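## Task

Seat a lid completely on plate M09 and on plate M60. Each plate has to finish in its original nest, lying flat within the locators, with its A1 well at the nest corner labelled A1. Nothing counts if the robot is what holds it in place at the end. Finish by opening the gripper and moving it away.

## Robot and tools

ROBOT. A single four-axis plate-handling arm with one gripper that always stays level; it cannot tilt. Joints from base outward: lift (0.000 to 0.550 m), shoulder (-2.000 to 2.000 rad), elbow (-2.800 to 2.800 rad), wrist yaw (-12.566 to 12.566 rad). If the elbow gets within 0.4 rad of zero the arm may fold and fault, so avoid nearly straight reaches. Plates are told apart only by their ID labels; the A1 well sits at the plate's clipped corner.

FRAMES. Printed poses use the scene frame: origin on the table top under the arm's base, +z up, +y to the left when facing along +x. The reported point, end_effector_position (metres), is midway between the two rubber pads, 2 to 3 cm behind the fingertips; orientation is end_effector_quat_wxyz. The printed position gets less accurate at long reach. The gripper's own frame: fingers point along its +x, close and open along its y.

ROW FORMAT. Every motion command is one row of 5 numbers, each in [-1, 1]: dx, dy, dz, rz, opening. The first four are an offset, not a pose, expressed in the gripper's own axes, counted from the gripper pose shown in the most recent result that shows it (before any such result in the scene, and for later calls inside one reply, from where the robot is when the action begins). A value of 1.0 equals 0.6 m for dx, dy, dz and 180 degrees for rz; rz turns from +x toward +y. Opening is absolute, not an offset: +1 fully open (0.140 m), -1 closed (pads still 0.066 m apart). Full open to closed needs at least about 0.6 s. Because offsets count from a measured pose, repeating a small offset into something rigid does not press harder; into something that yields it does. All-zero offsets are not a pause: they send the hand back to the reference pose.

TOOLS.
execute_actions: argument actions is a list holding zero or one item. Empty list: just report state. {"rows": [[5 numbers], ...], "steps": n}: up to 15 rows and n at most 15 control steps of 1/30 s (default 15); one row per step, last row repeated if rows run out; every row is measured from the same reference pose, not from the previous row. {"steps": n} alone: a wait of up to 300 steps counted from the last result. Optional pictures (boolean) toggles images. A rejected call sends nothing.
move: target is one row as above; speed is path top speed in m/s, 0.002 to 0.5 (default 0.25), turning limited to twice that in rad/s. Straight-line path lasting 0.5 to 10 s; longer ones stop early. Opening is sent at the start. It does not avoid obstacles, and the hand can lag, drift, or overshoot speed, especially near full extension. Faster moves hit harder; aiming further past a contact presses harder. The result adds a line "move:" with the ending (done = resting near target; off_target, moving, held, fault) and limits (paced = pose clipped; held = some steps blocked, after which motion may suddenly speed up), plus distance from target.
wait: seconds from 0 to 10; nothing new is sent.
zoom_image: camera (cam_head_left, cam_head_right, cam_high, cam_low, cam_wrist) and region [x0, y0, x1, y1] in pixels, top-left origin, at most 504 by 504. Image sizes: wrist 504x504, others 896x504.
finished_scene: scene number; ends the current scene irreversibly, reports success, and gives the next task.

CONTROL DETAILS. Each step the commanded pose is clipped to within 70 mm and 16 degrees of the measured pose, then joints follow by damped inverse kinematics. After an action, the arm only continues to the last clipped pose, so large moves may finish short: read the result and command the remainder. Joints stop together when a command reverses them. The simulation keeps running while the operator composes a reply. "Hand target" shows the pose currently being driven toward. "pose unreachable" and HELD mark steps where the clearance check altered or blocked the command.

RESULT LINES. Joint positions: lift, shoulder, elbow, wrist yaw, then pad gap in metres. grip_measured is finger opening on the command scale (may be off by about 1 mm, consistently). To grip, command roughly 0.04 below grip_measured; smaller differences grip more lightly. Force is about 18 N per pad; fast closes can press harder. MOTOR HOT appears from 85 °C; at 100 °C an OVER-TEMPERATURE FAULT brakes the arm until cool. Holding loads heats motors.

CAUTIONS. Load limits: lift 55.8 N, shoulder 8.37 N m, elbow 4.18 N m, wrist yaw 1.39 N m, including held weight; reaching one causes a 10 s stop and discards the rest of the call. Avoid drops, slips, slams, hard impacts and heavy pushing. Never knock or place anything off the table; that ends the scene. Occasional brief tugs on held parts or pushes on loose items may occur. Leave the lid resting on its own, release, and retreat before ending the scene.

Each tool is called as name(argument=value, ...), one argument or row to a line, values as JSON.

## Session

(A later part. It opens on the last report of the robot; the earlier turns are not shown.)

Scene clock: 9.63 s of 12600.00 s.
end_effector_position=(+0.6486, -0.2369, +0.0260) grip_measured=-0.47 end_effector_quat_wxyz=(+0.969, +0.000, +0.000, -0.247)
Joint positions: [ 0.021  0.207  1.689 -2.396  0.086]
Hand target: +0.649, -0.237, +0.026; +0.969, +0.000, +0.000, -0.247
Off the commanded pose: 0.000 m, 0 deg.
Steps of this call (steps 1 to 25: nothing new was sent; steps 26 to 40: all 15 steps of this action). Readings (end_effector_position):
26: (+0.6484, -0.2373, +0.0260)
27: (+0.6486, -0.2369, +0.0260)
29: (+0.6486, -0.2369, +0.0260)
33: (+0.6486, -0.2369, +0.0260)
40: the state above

move(
  target=[-0.001,-0.0005,-0.015,-0.0036,-0.52],
  speed=0.05,
)

Scene clock: 17.53 s of 12600.00 s.
end_effector_position=(+0.7264, -0.0680, +0.0434) grip_measured=-0.47 end_effector_quat_wxyz=(+0.997, +0.000, +0.000, -0.074)
Joint positions: [ 0.038  0.475  1.848 -2.471  0.086]
Hand target: +0.726, -0.068, +0.043; +0.997, +0.000, +0.000, -0.074
Off the commanded pose: 0.000 m, 0 deg.
move: done

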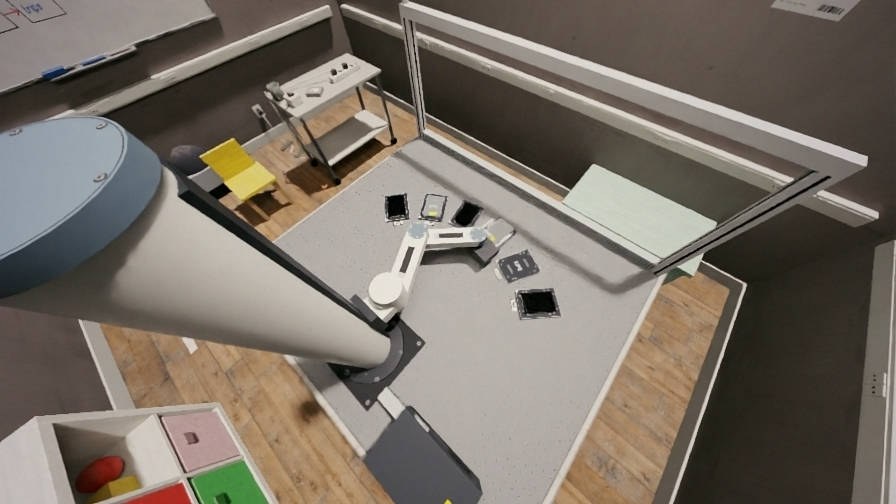

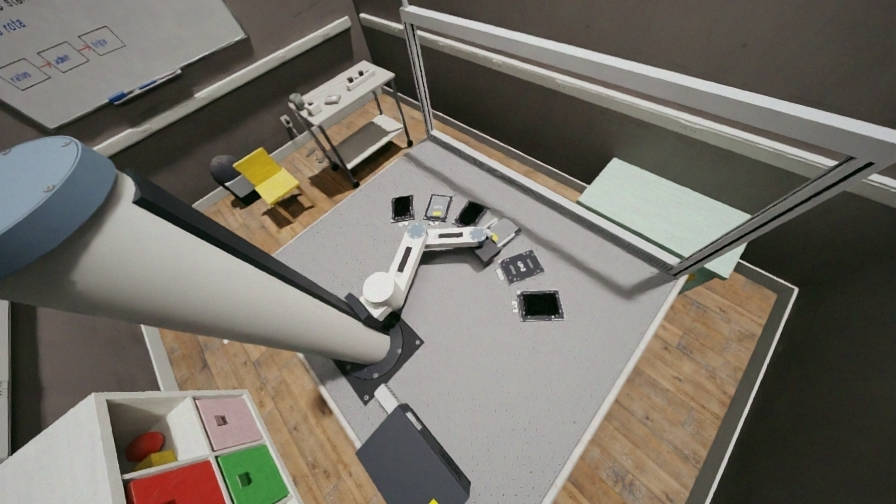

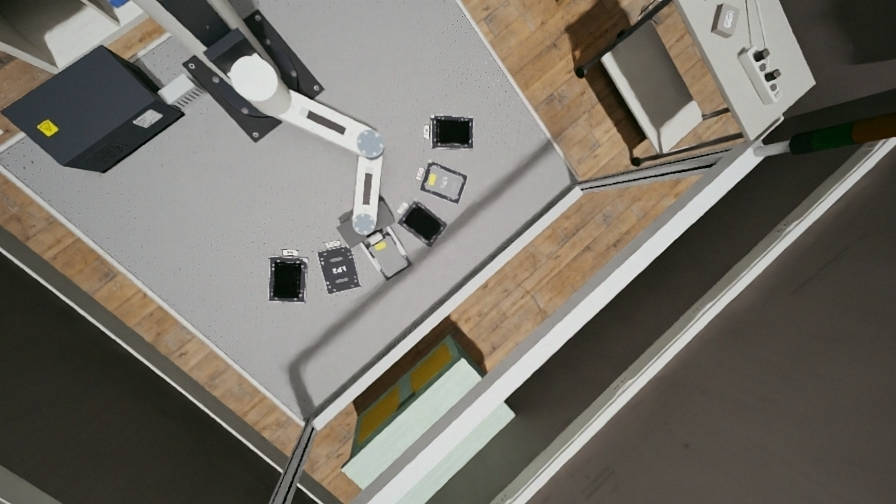

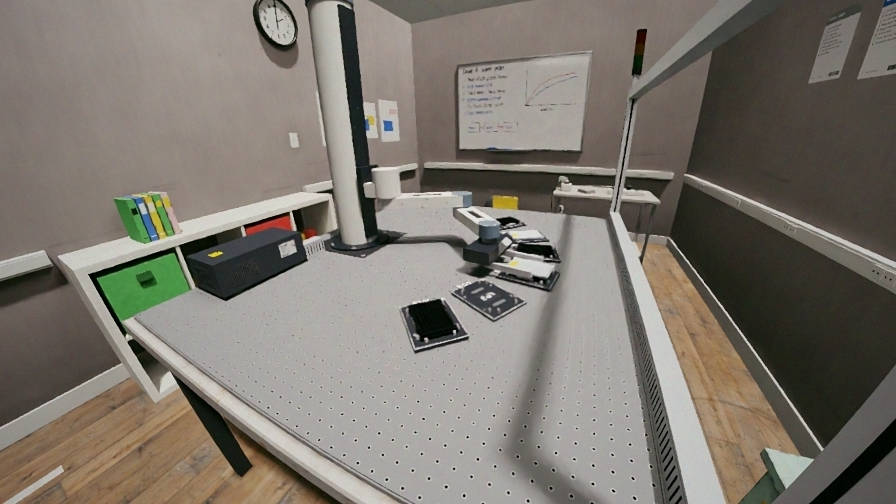

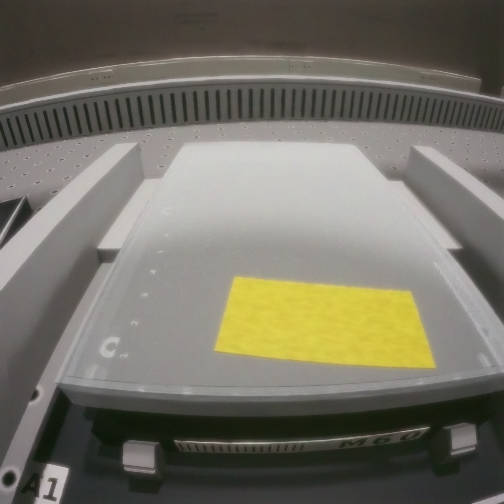

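Descend to seat (z≈0.0363).

move(
  target=[0,0,-0.012,0,-0.52],
  speed=0.02,
)

Scene clock: 19.77 s of 12600.00 s.
end_effector_position=(+0.7262, -0.0683, +0.0363) grip_measured=-0.47 end_effector_quat_wxyz=(+0.997, +0.000, +0.000, -0.075)
Joint positions: [ 0.031  0.475  1.847 -2.471  0.086]
Hand target: +0.726, -0.068, +0.036; +0.997, +0.000, +0.000, -0.074
Off the commanded pose: 0.000 m, 0 deg.
move: done

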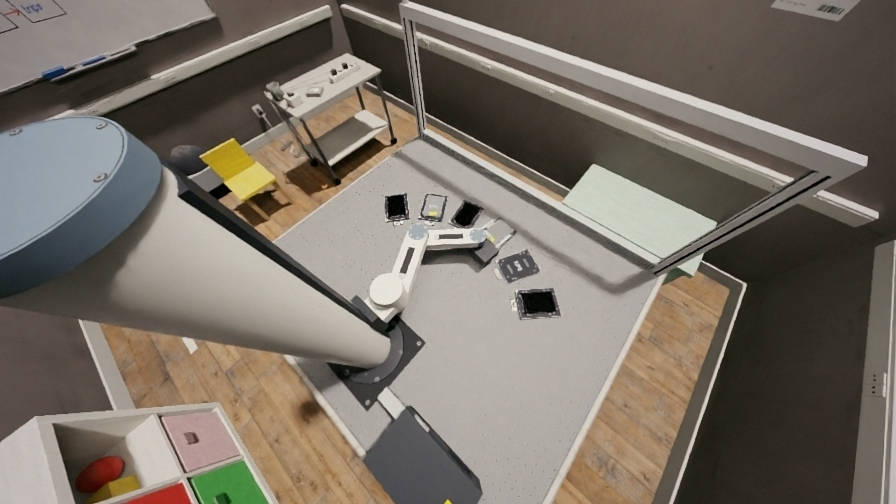

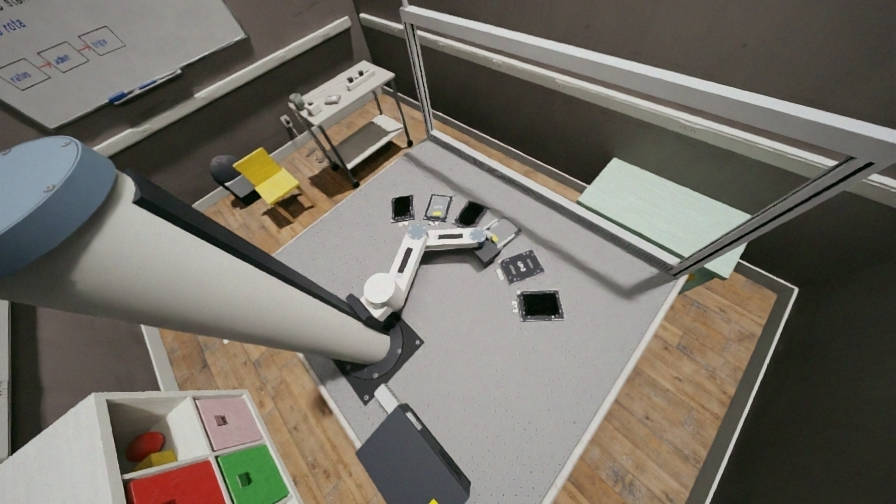

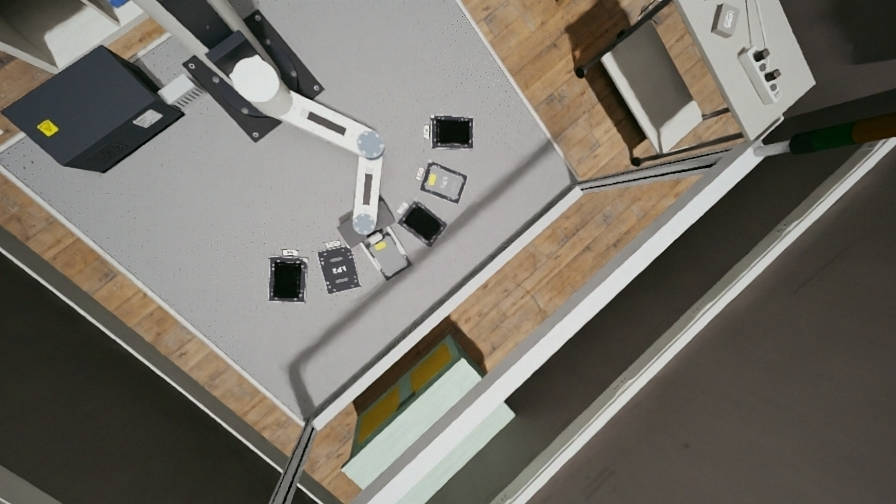

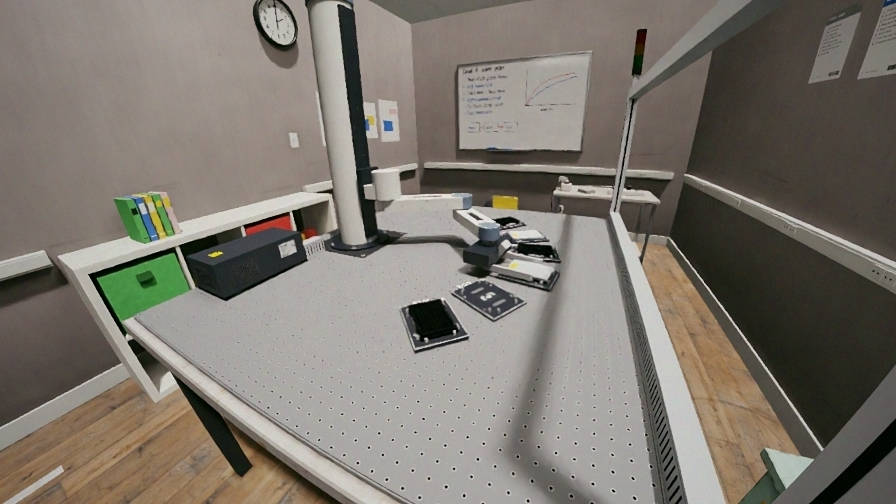

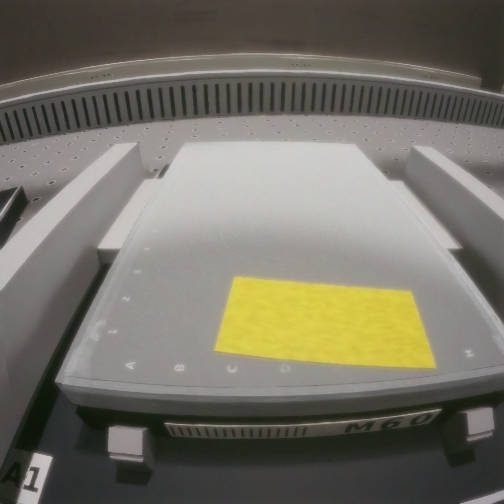

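execute_actions(
  actions=[
    {"rows":[[0,0,-0.0003,0,-0.52],[0,0,-0.0003,0,-0.47],[0,0,-0.0003,0,-0.44],[0,0,-0.0003,0,-0.4],[0,0,-0.0003,0,-0.3],[0,0,-0.0003,0,-0.2],[0,0,-0.0003,0,-0.1],[0,0,-0.0003,0,-0.1],[0,0,-0.0003,0,-0.1],[0,0,0.005,0,-0.1],[0,0,0.012,0,-0.1],[0,0,0.022,0,-0.1],[0,0,0.034,0,-0.1],[0,0,0.045,0,-0.1],[0,0,0.05,0,-0.1]],"steps":15},
  ],
  pictures=false,
)

move(
  target=[-0.367,0.418,0.1,0.209,1],
  speed=0.4,
)

Scene clock: 22.50 s of 12600.00 s.
end_effector_position=(+0.7262, -0.0682, +0.0574) grip_measured=-0.10 end_effector_quat_wxyz=(+0.997, +0.000, +0.000, -0.074)
Joint positions: [ 0.052  0.475  1.847 -2.471  0.099]
Hand target: +0.726, -0.068, +0.066; +0.997, +0.000, +0.000, -0.075
Off the commanded pose: 0.009 m, 0 deg.
Steps of this call (steps 1 to 67: nothing new was sent; steps 68 to 82: all 15 steps of this action). Readings (end_effector_position):
68: (+0.7261, -0.0683, +0.0363)
69: (+0.7261, -0.0683, +0.0363)
71: (+0.7261, -0.0683, +0.0362)
75: (+0.7262, -0.0683, +0.0362)
82: the state above

Scene clock: 24.10 s of 12600.00 s.
end_effector_position=(+0.5458, +0.2129, +0.1263) grip_measured=+1.00 end_effector_quat_wxyz=(+0.968, +0.000, +0.000, +0.251)
Joint positions: [ 0.121  1.4    1.163 -2.055  0.14 ]
Hand target: +0.546, +0.213, +0.126; +0.968, +0.000, +0.000, +0.251
Off the commanded pose: 0.000 m, 0 deg.
move: done

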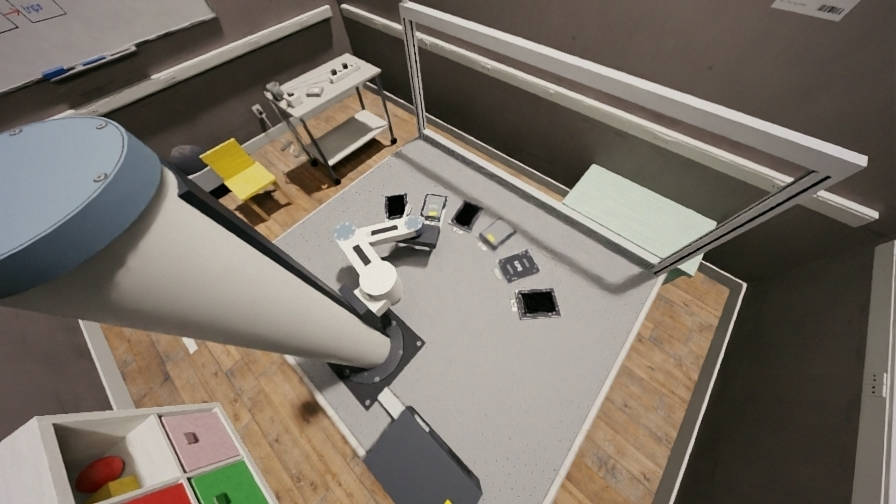

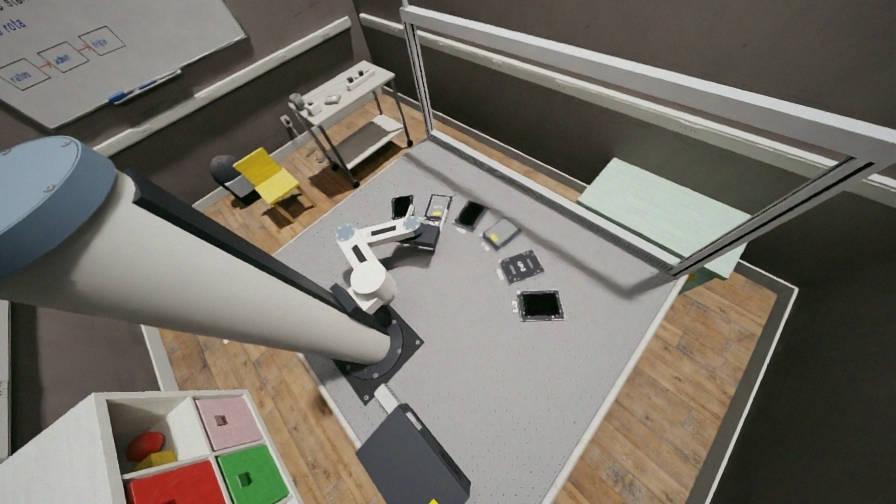

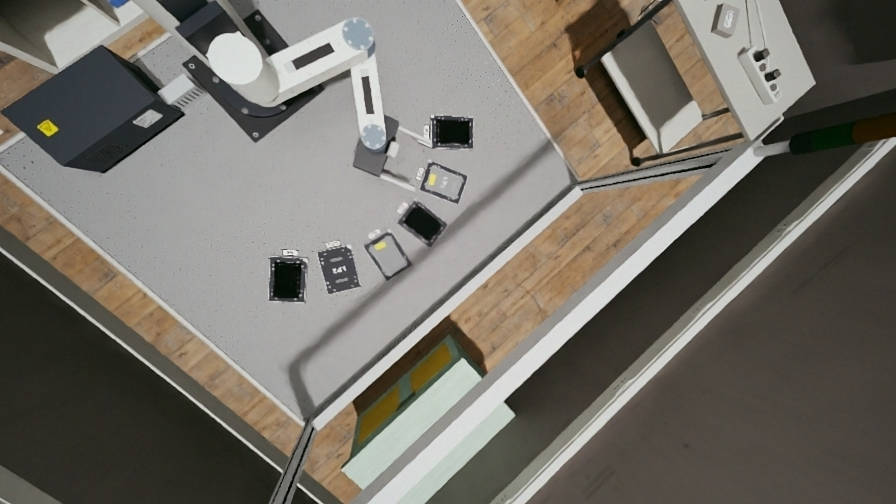

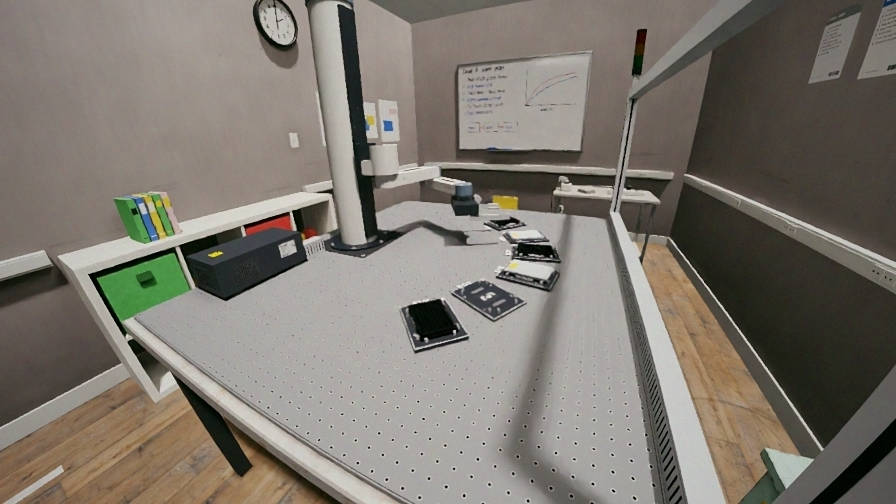

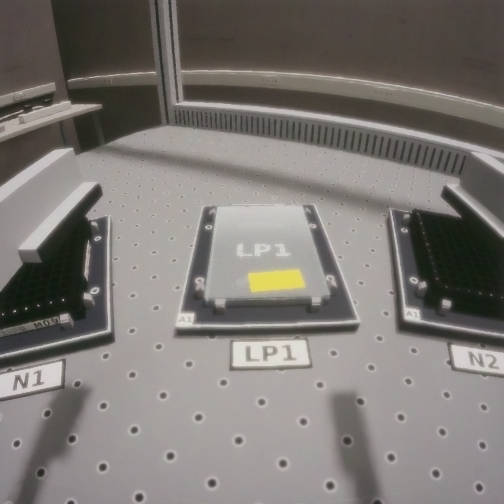

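zoom_image(
  camera="cam_wrist",
  region=[0,210,130,360],
)

zoom_image(
  camera="cam_wrist",
  region=[160,180,380,350],
)

Region (0, 210, 130, 360) of cam_wrist's 504x504 image, scaled by 3.360, with more detail than that image has; it fills the left 437 columns of this view, and the rest is white.

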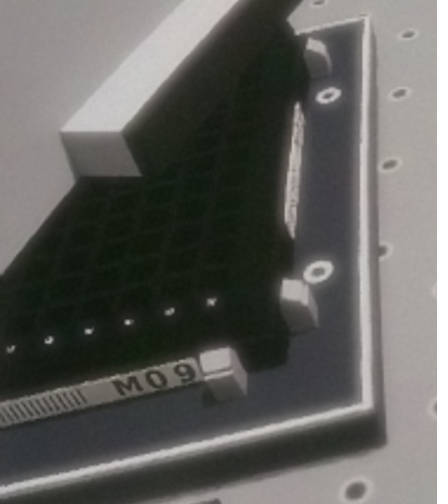

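Region (160, 180, 380, 350) of cam_wrist's 504x504 image, scaled by 2.291, with more detail than that image has; it fills the top 389 rows of this view, and the rest is white.

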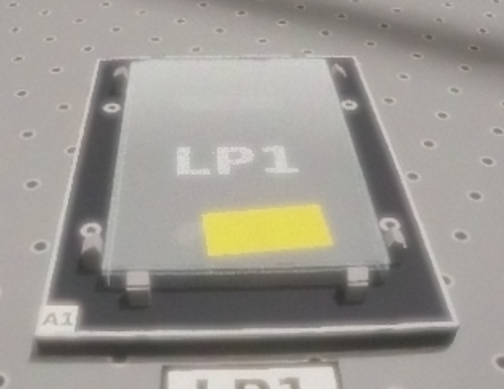

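move(
  target=[0.1985,0.0017,-0.1233,0.0067,-0.1],
  speed=0.3,
)

Scene clock: 26.33 s of 12600.00 s.
end_effector_position=(+0.6494, +0.2716, +0.0523) grip_measured=-0.10 end_effector_quat_wxyz=(+0.965, +0.000, +0.000, +0.262)
Joint positions: [ 0.047  1.13   1.791 -2.392  0.099]
Hand target: +0.649, +0.272, +0.052; +0.965, +0.000, +0.000, +0.262
Off the commanded pose: 0.000 m, 0 deg.
move: done

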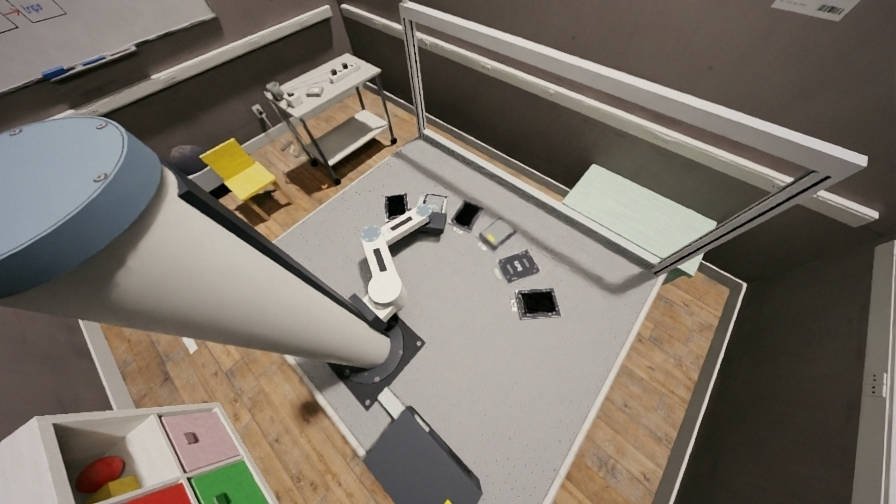

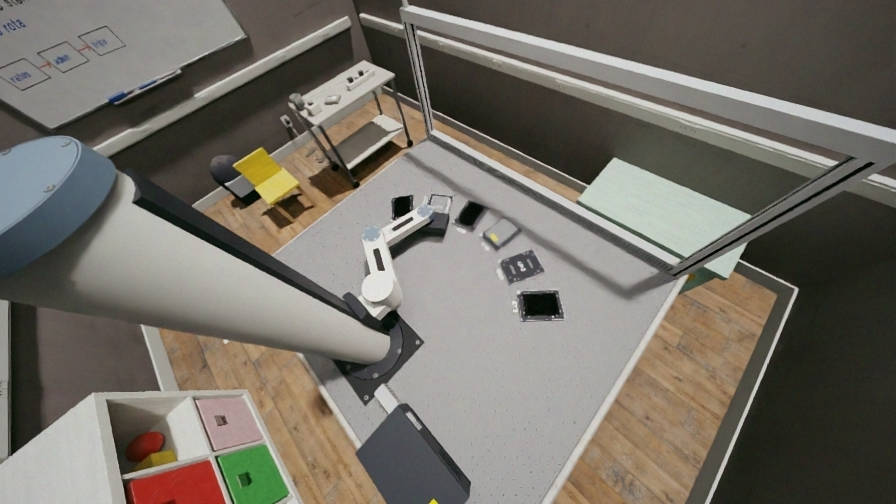

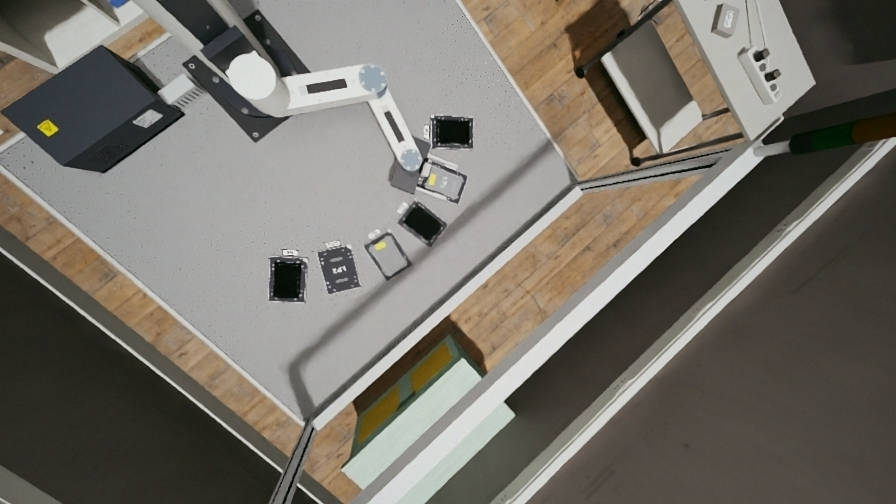

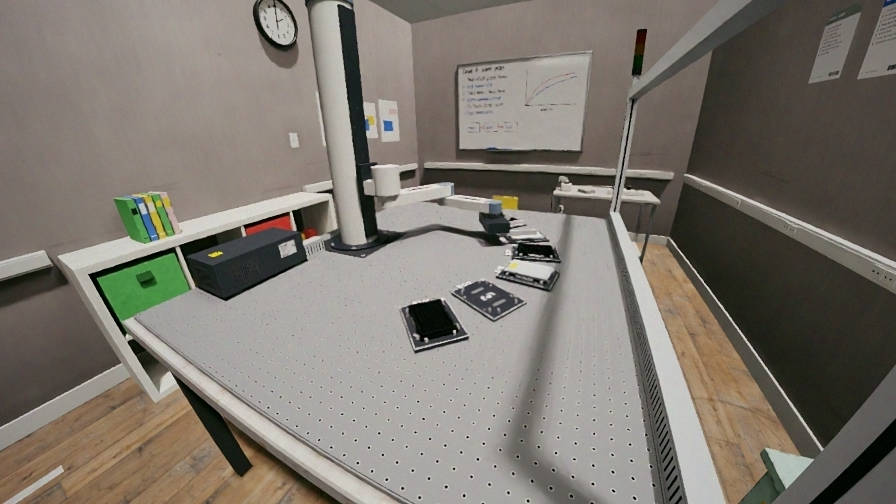

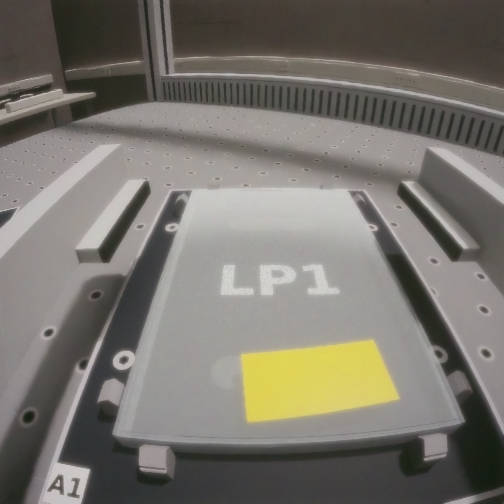

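move(
  target=[0.0025,-0.0012,-0.0438,0,-0.2],
  speed=0.07,
)

Scene clock: 27.60 s of 12600.00 s.
end_effector_position=(+0.6510, +0.2718, +0.0260) grip_measured=-0.20 end_effector_quat_wxyz=(+0.965, +0.000, +0.000, +0.262)
Joint positions: [ 0.021  1.125  1.801 -2.395  0.096]
Hand target: +0.651, +0.272, +0.026; +0.965, +0.000, +0.000, +0.262
Off the commanded pose: 0.000 m, 0 deg.
move: done

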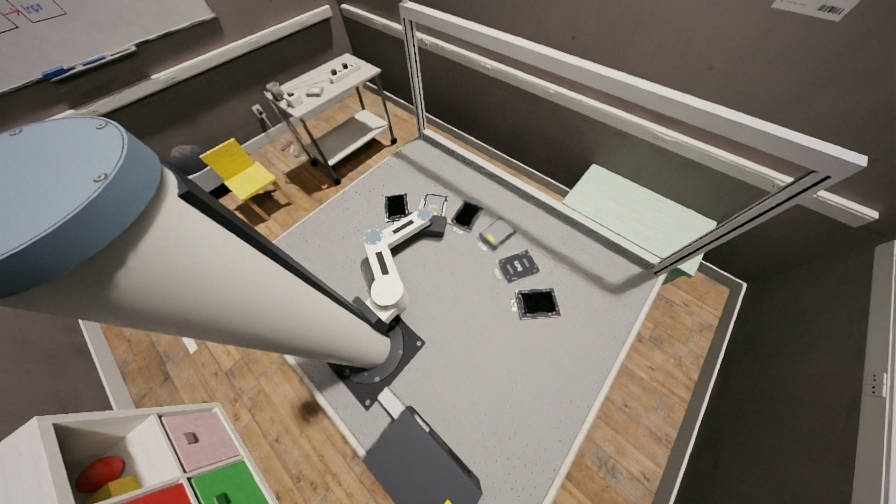

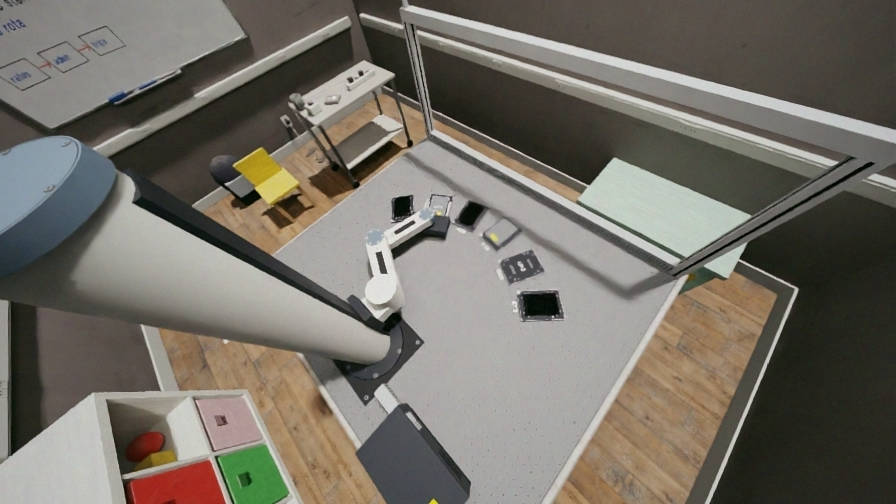

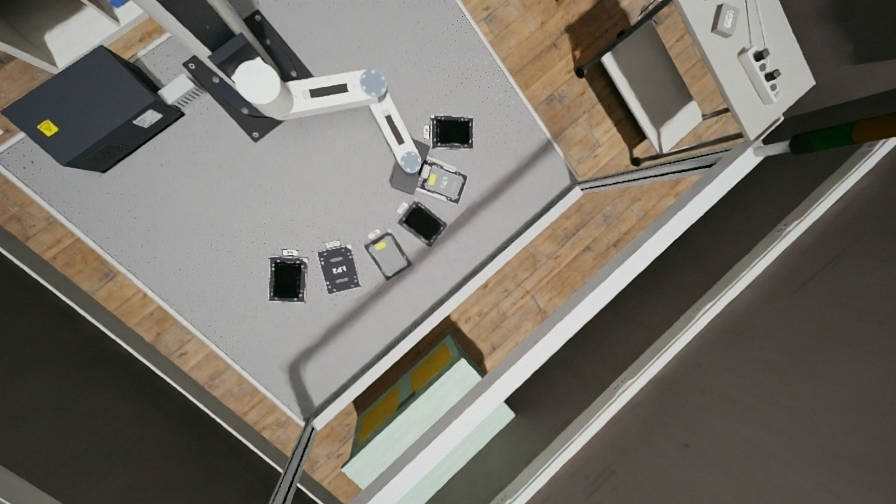

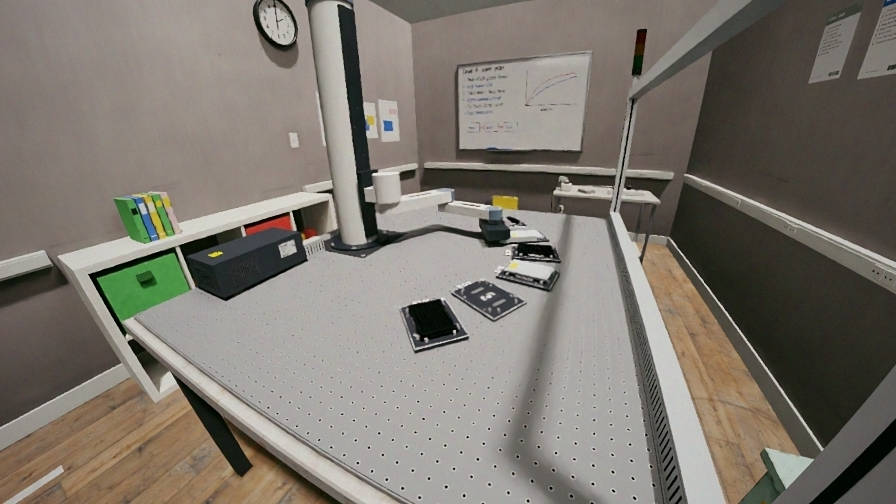

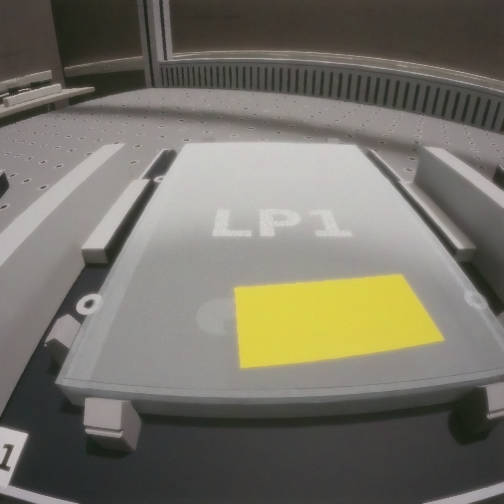

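execute_actions(
  actions=[
    {"rows":[[0,0,0,0,-0.28],[0,0,0,0,-0.34],[0,0,0,0,-0.38],[0,0,0,0,-0.41],[0,0,0,0,-0.43],[0,0,0,0,-0.45],[0,0,0,0,-0.47],[0,0,0,0,-0.49],[0,0,0,0,-0.51],[0,0,0,0,-0.52]],"steps":13},
  ],
  pictures=false,
)

move(
  target=[0,0,0.0438,0,-0.52],
  speed=0.08,
)

move(
  target=[-0.0565,0.3153,0,0.109,-0.52],
  speed=0.3,
)

Scene clock: 30.63 s of 12600.00 s.
end_effector_position=(+0.6510, +0.2718, +0.0260) grip_measured=-0.47 end_effector_quat_wxyz=(+0.965, +0.000, +0.000, +0.262)
Joint positions: [ 0.021  1.125  1.801 -2.395  0.086]
Hand target: +0.651, +0.272, +0.026; +0.965, +0.000, +0.000, +0.262
Off the commanded pose: 0.000 m, 0 deg.
Steps of this call (steps 1 to 78: nothing new was sent; steps 79 to 91: all 13 steps of this action). Readings (end_effector_position):
79: (+0.6510, +0.2718, +0.0260)
80: (+0.6510, +0.2718, +0.0260)
82: (+0.6510, +0.2718, +0.0260)
86: (+0.6510, +0.2718, +0.0260)
91: the state above

Scene clock: 31.57 s of 12600.00 s.
end_effector_position=(+0.6510, +0.2718, +0.0523) grip_measured=-0.47 end_effector_quat_wxyz=(+0.965, +0.000, +0.000, +0.262)
Joint positions: [ 0.047  1.125  1.801 -2.395  0.086]
Hand target: +0.651, +0.272, +0.052; +0.965, +0.000, +0.000, +0.262
Off the commanded pose: 0.000 m, 0 deg.
move: done

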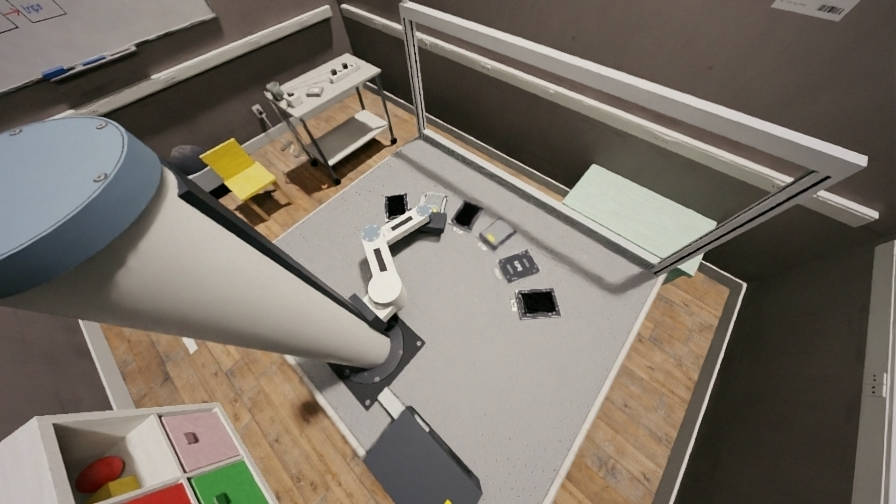

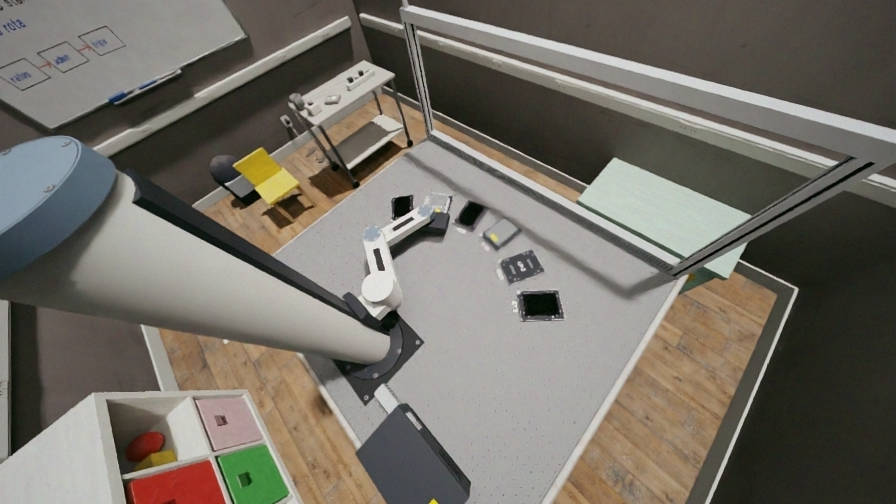

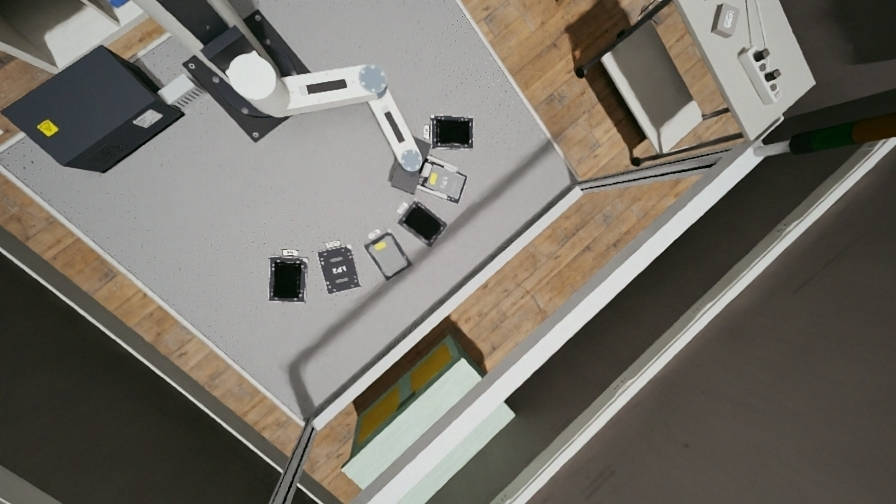

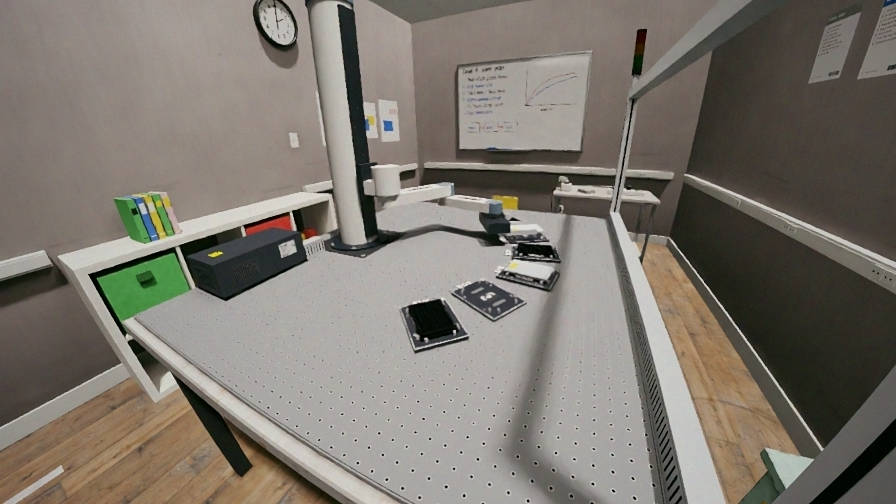

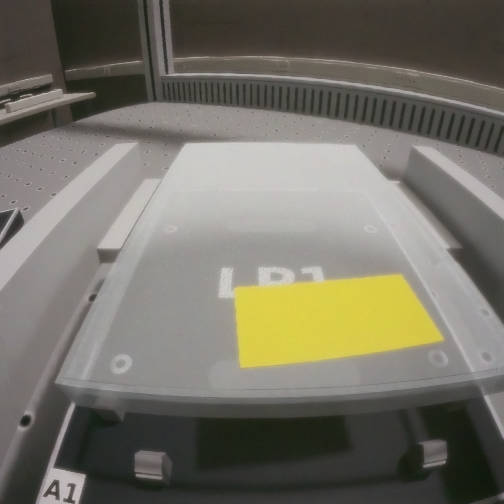

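Scene clock: 32.57 s of 12600.00 s.
end_effector_position=(+0.5262, +0.4182, +0.0523) grip_measured=-0.47 end_effector_quat_wxyz=(+0.906, +0.000, +0.000, +0.423)
Joint positions: [ 0.047  1.487  1.787 -2.402  0.086]
Hand target: +0.526, +0.418, +0.052; +0.906, +0.000, +0.000, +0.422
Off the commanded pose: 0.000 m, 0 deg.
move: done

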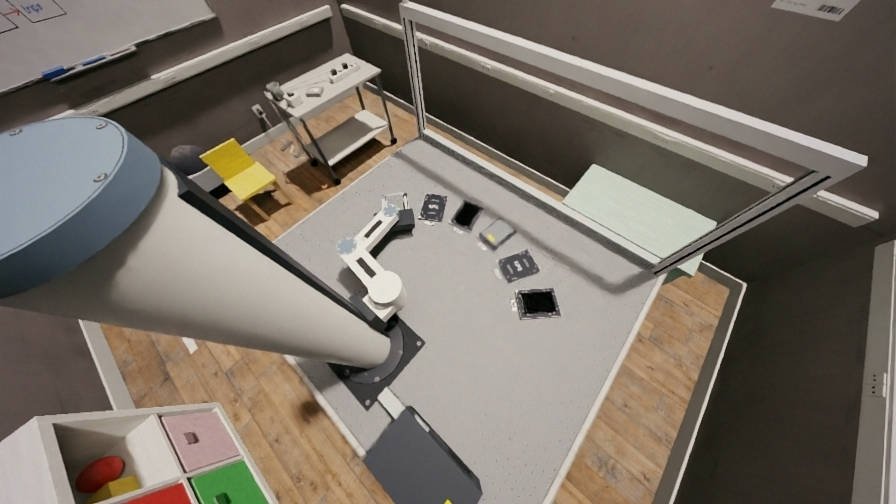

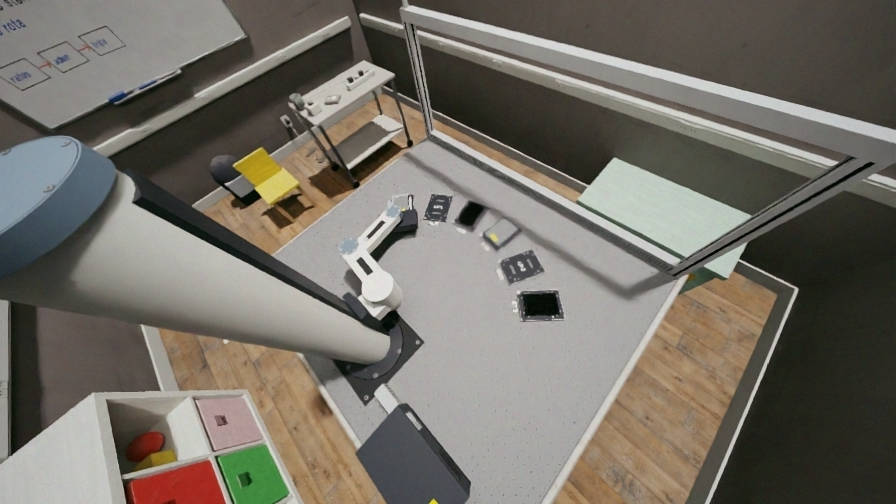

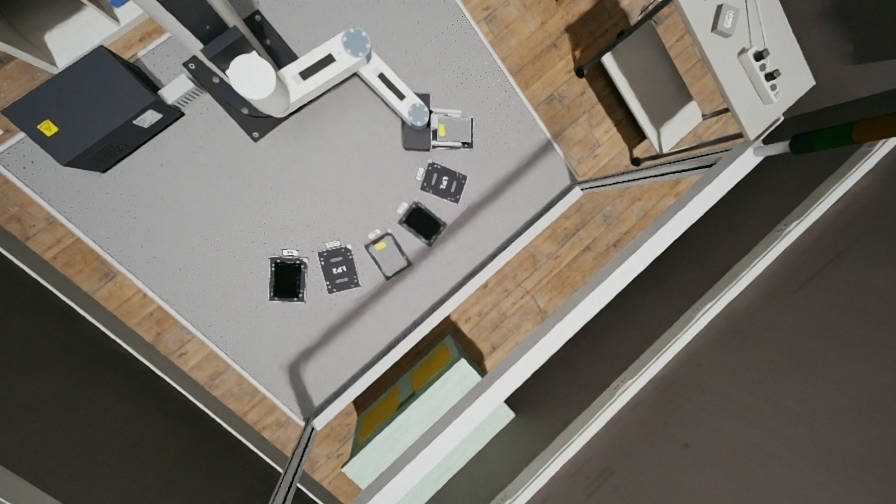

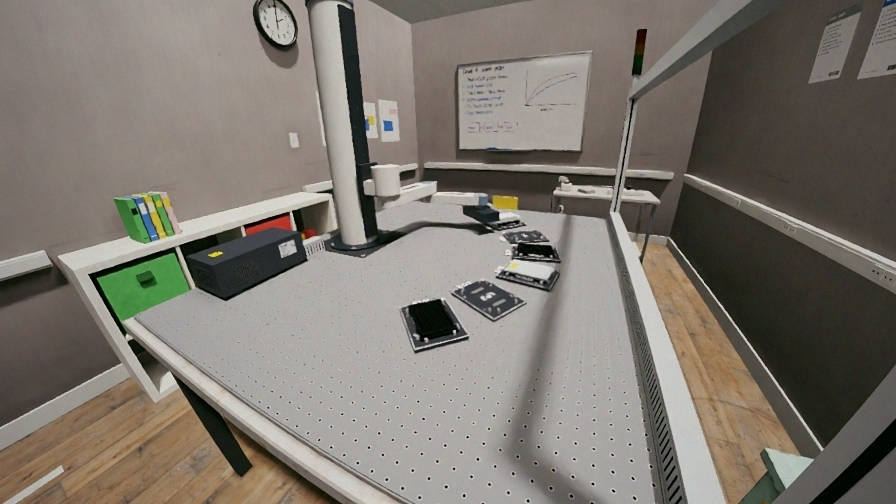

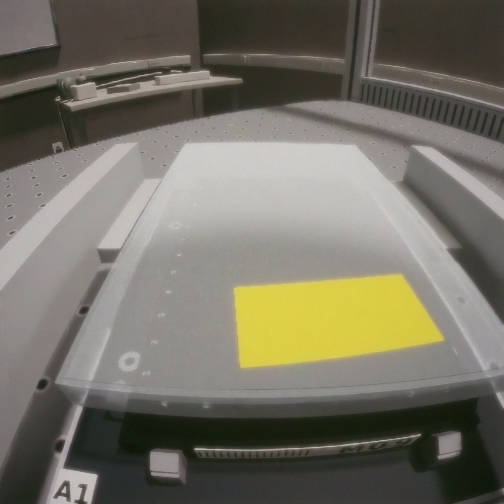

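zoom_image(
  camera="cam_wrist",
  region=[40,200,240,504],
)

Region (40, 200, 240, 504) of cam_wrist's 504x504 image, scaled by 1.658, with more detail than that image has; it fills the left 332 columns of this view, and the rest is white.

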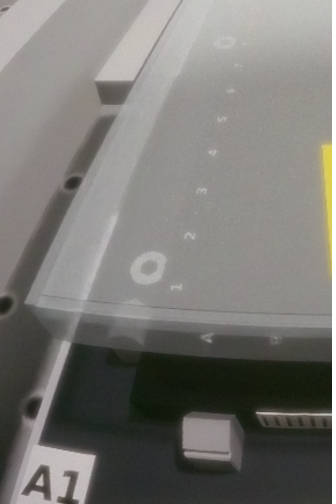

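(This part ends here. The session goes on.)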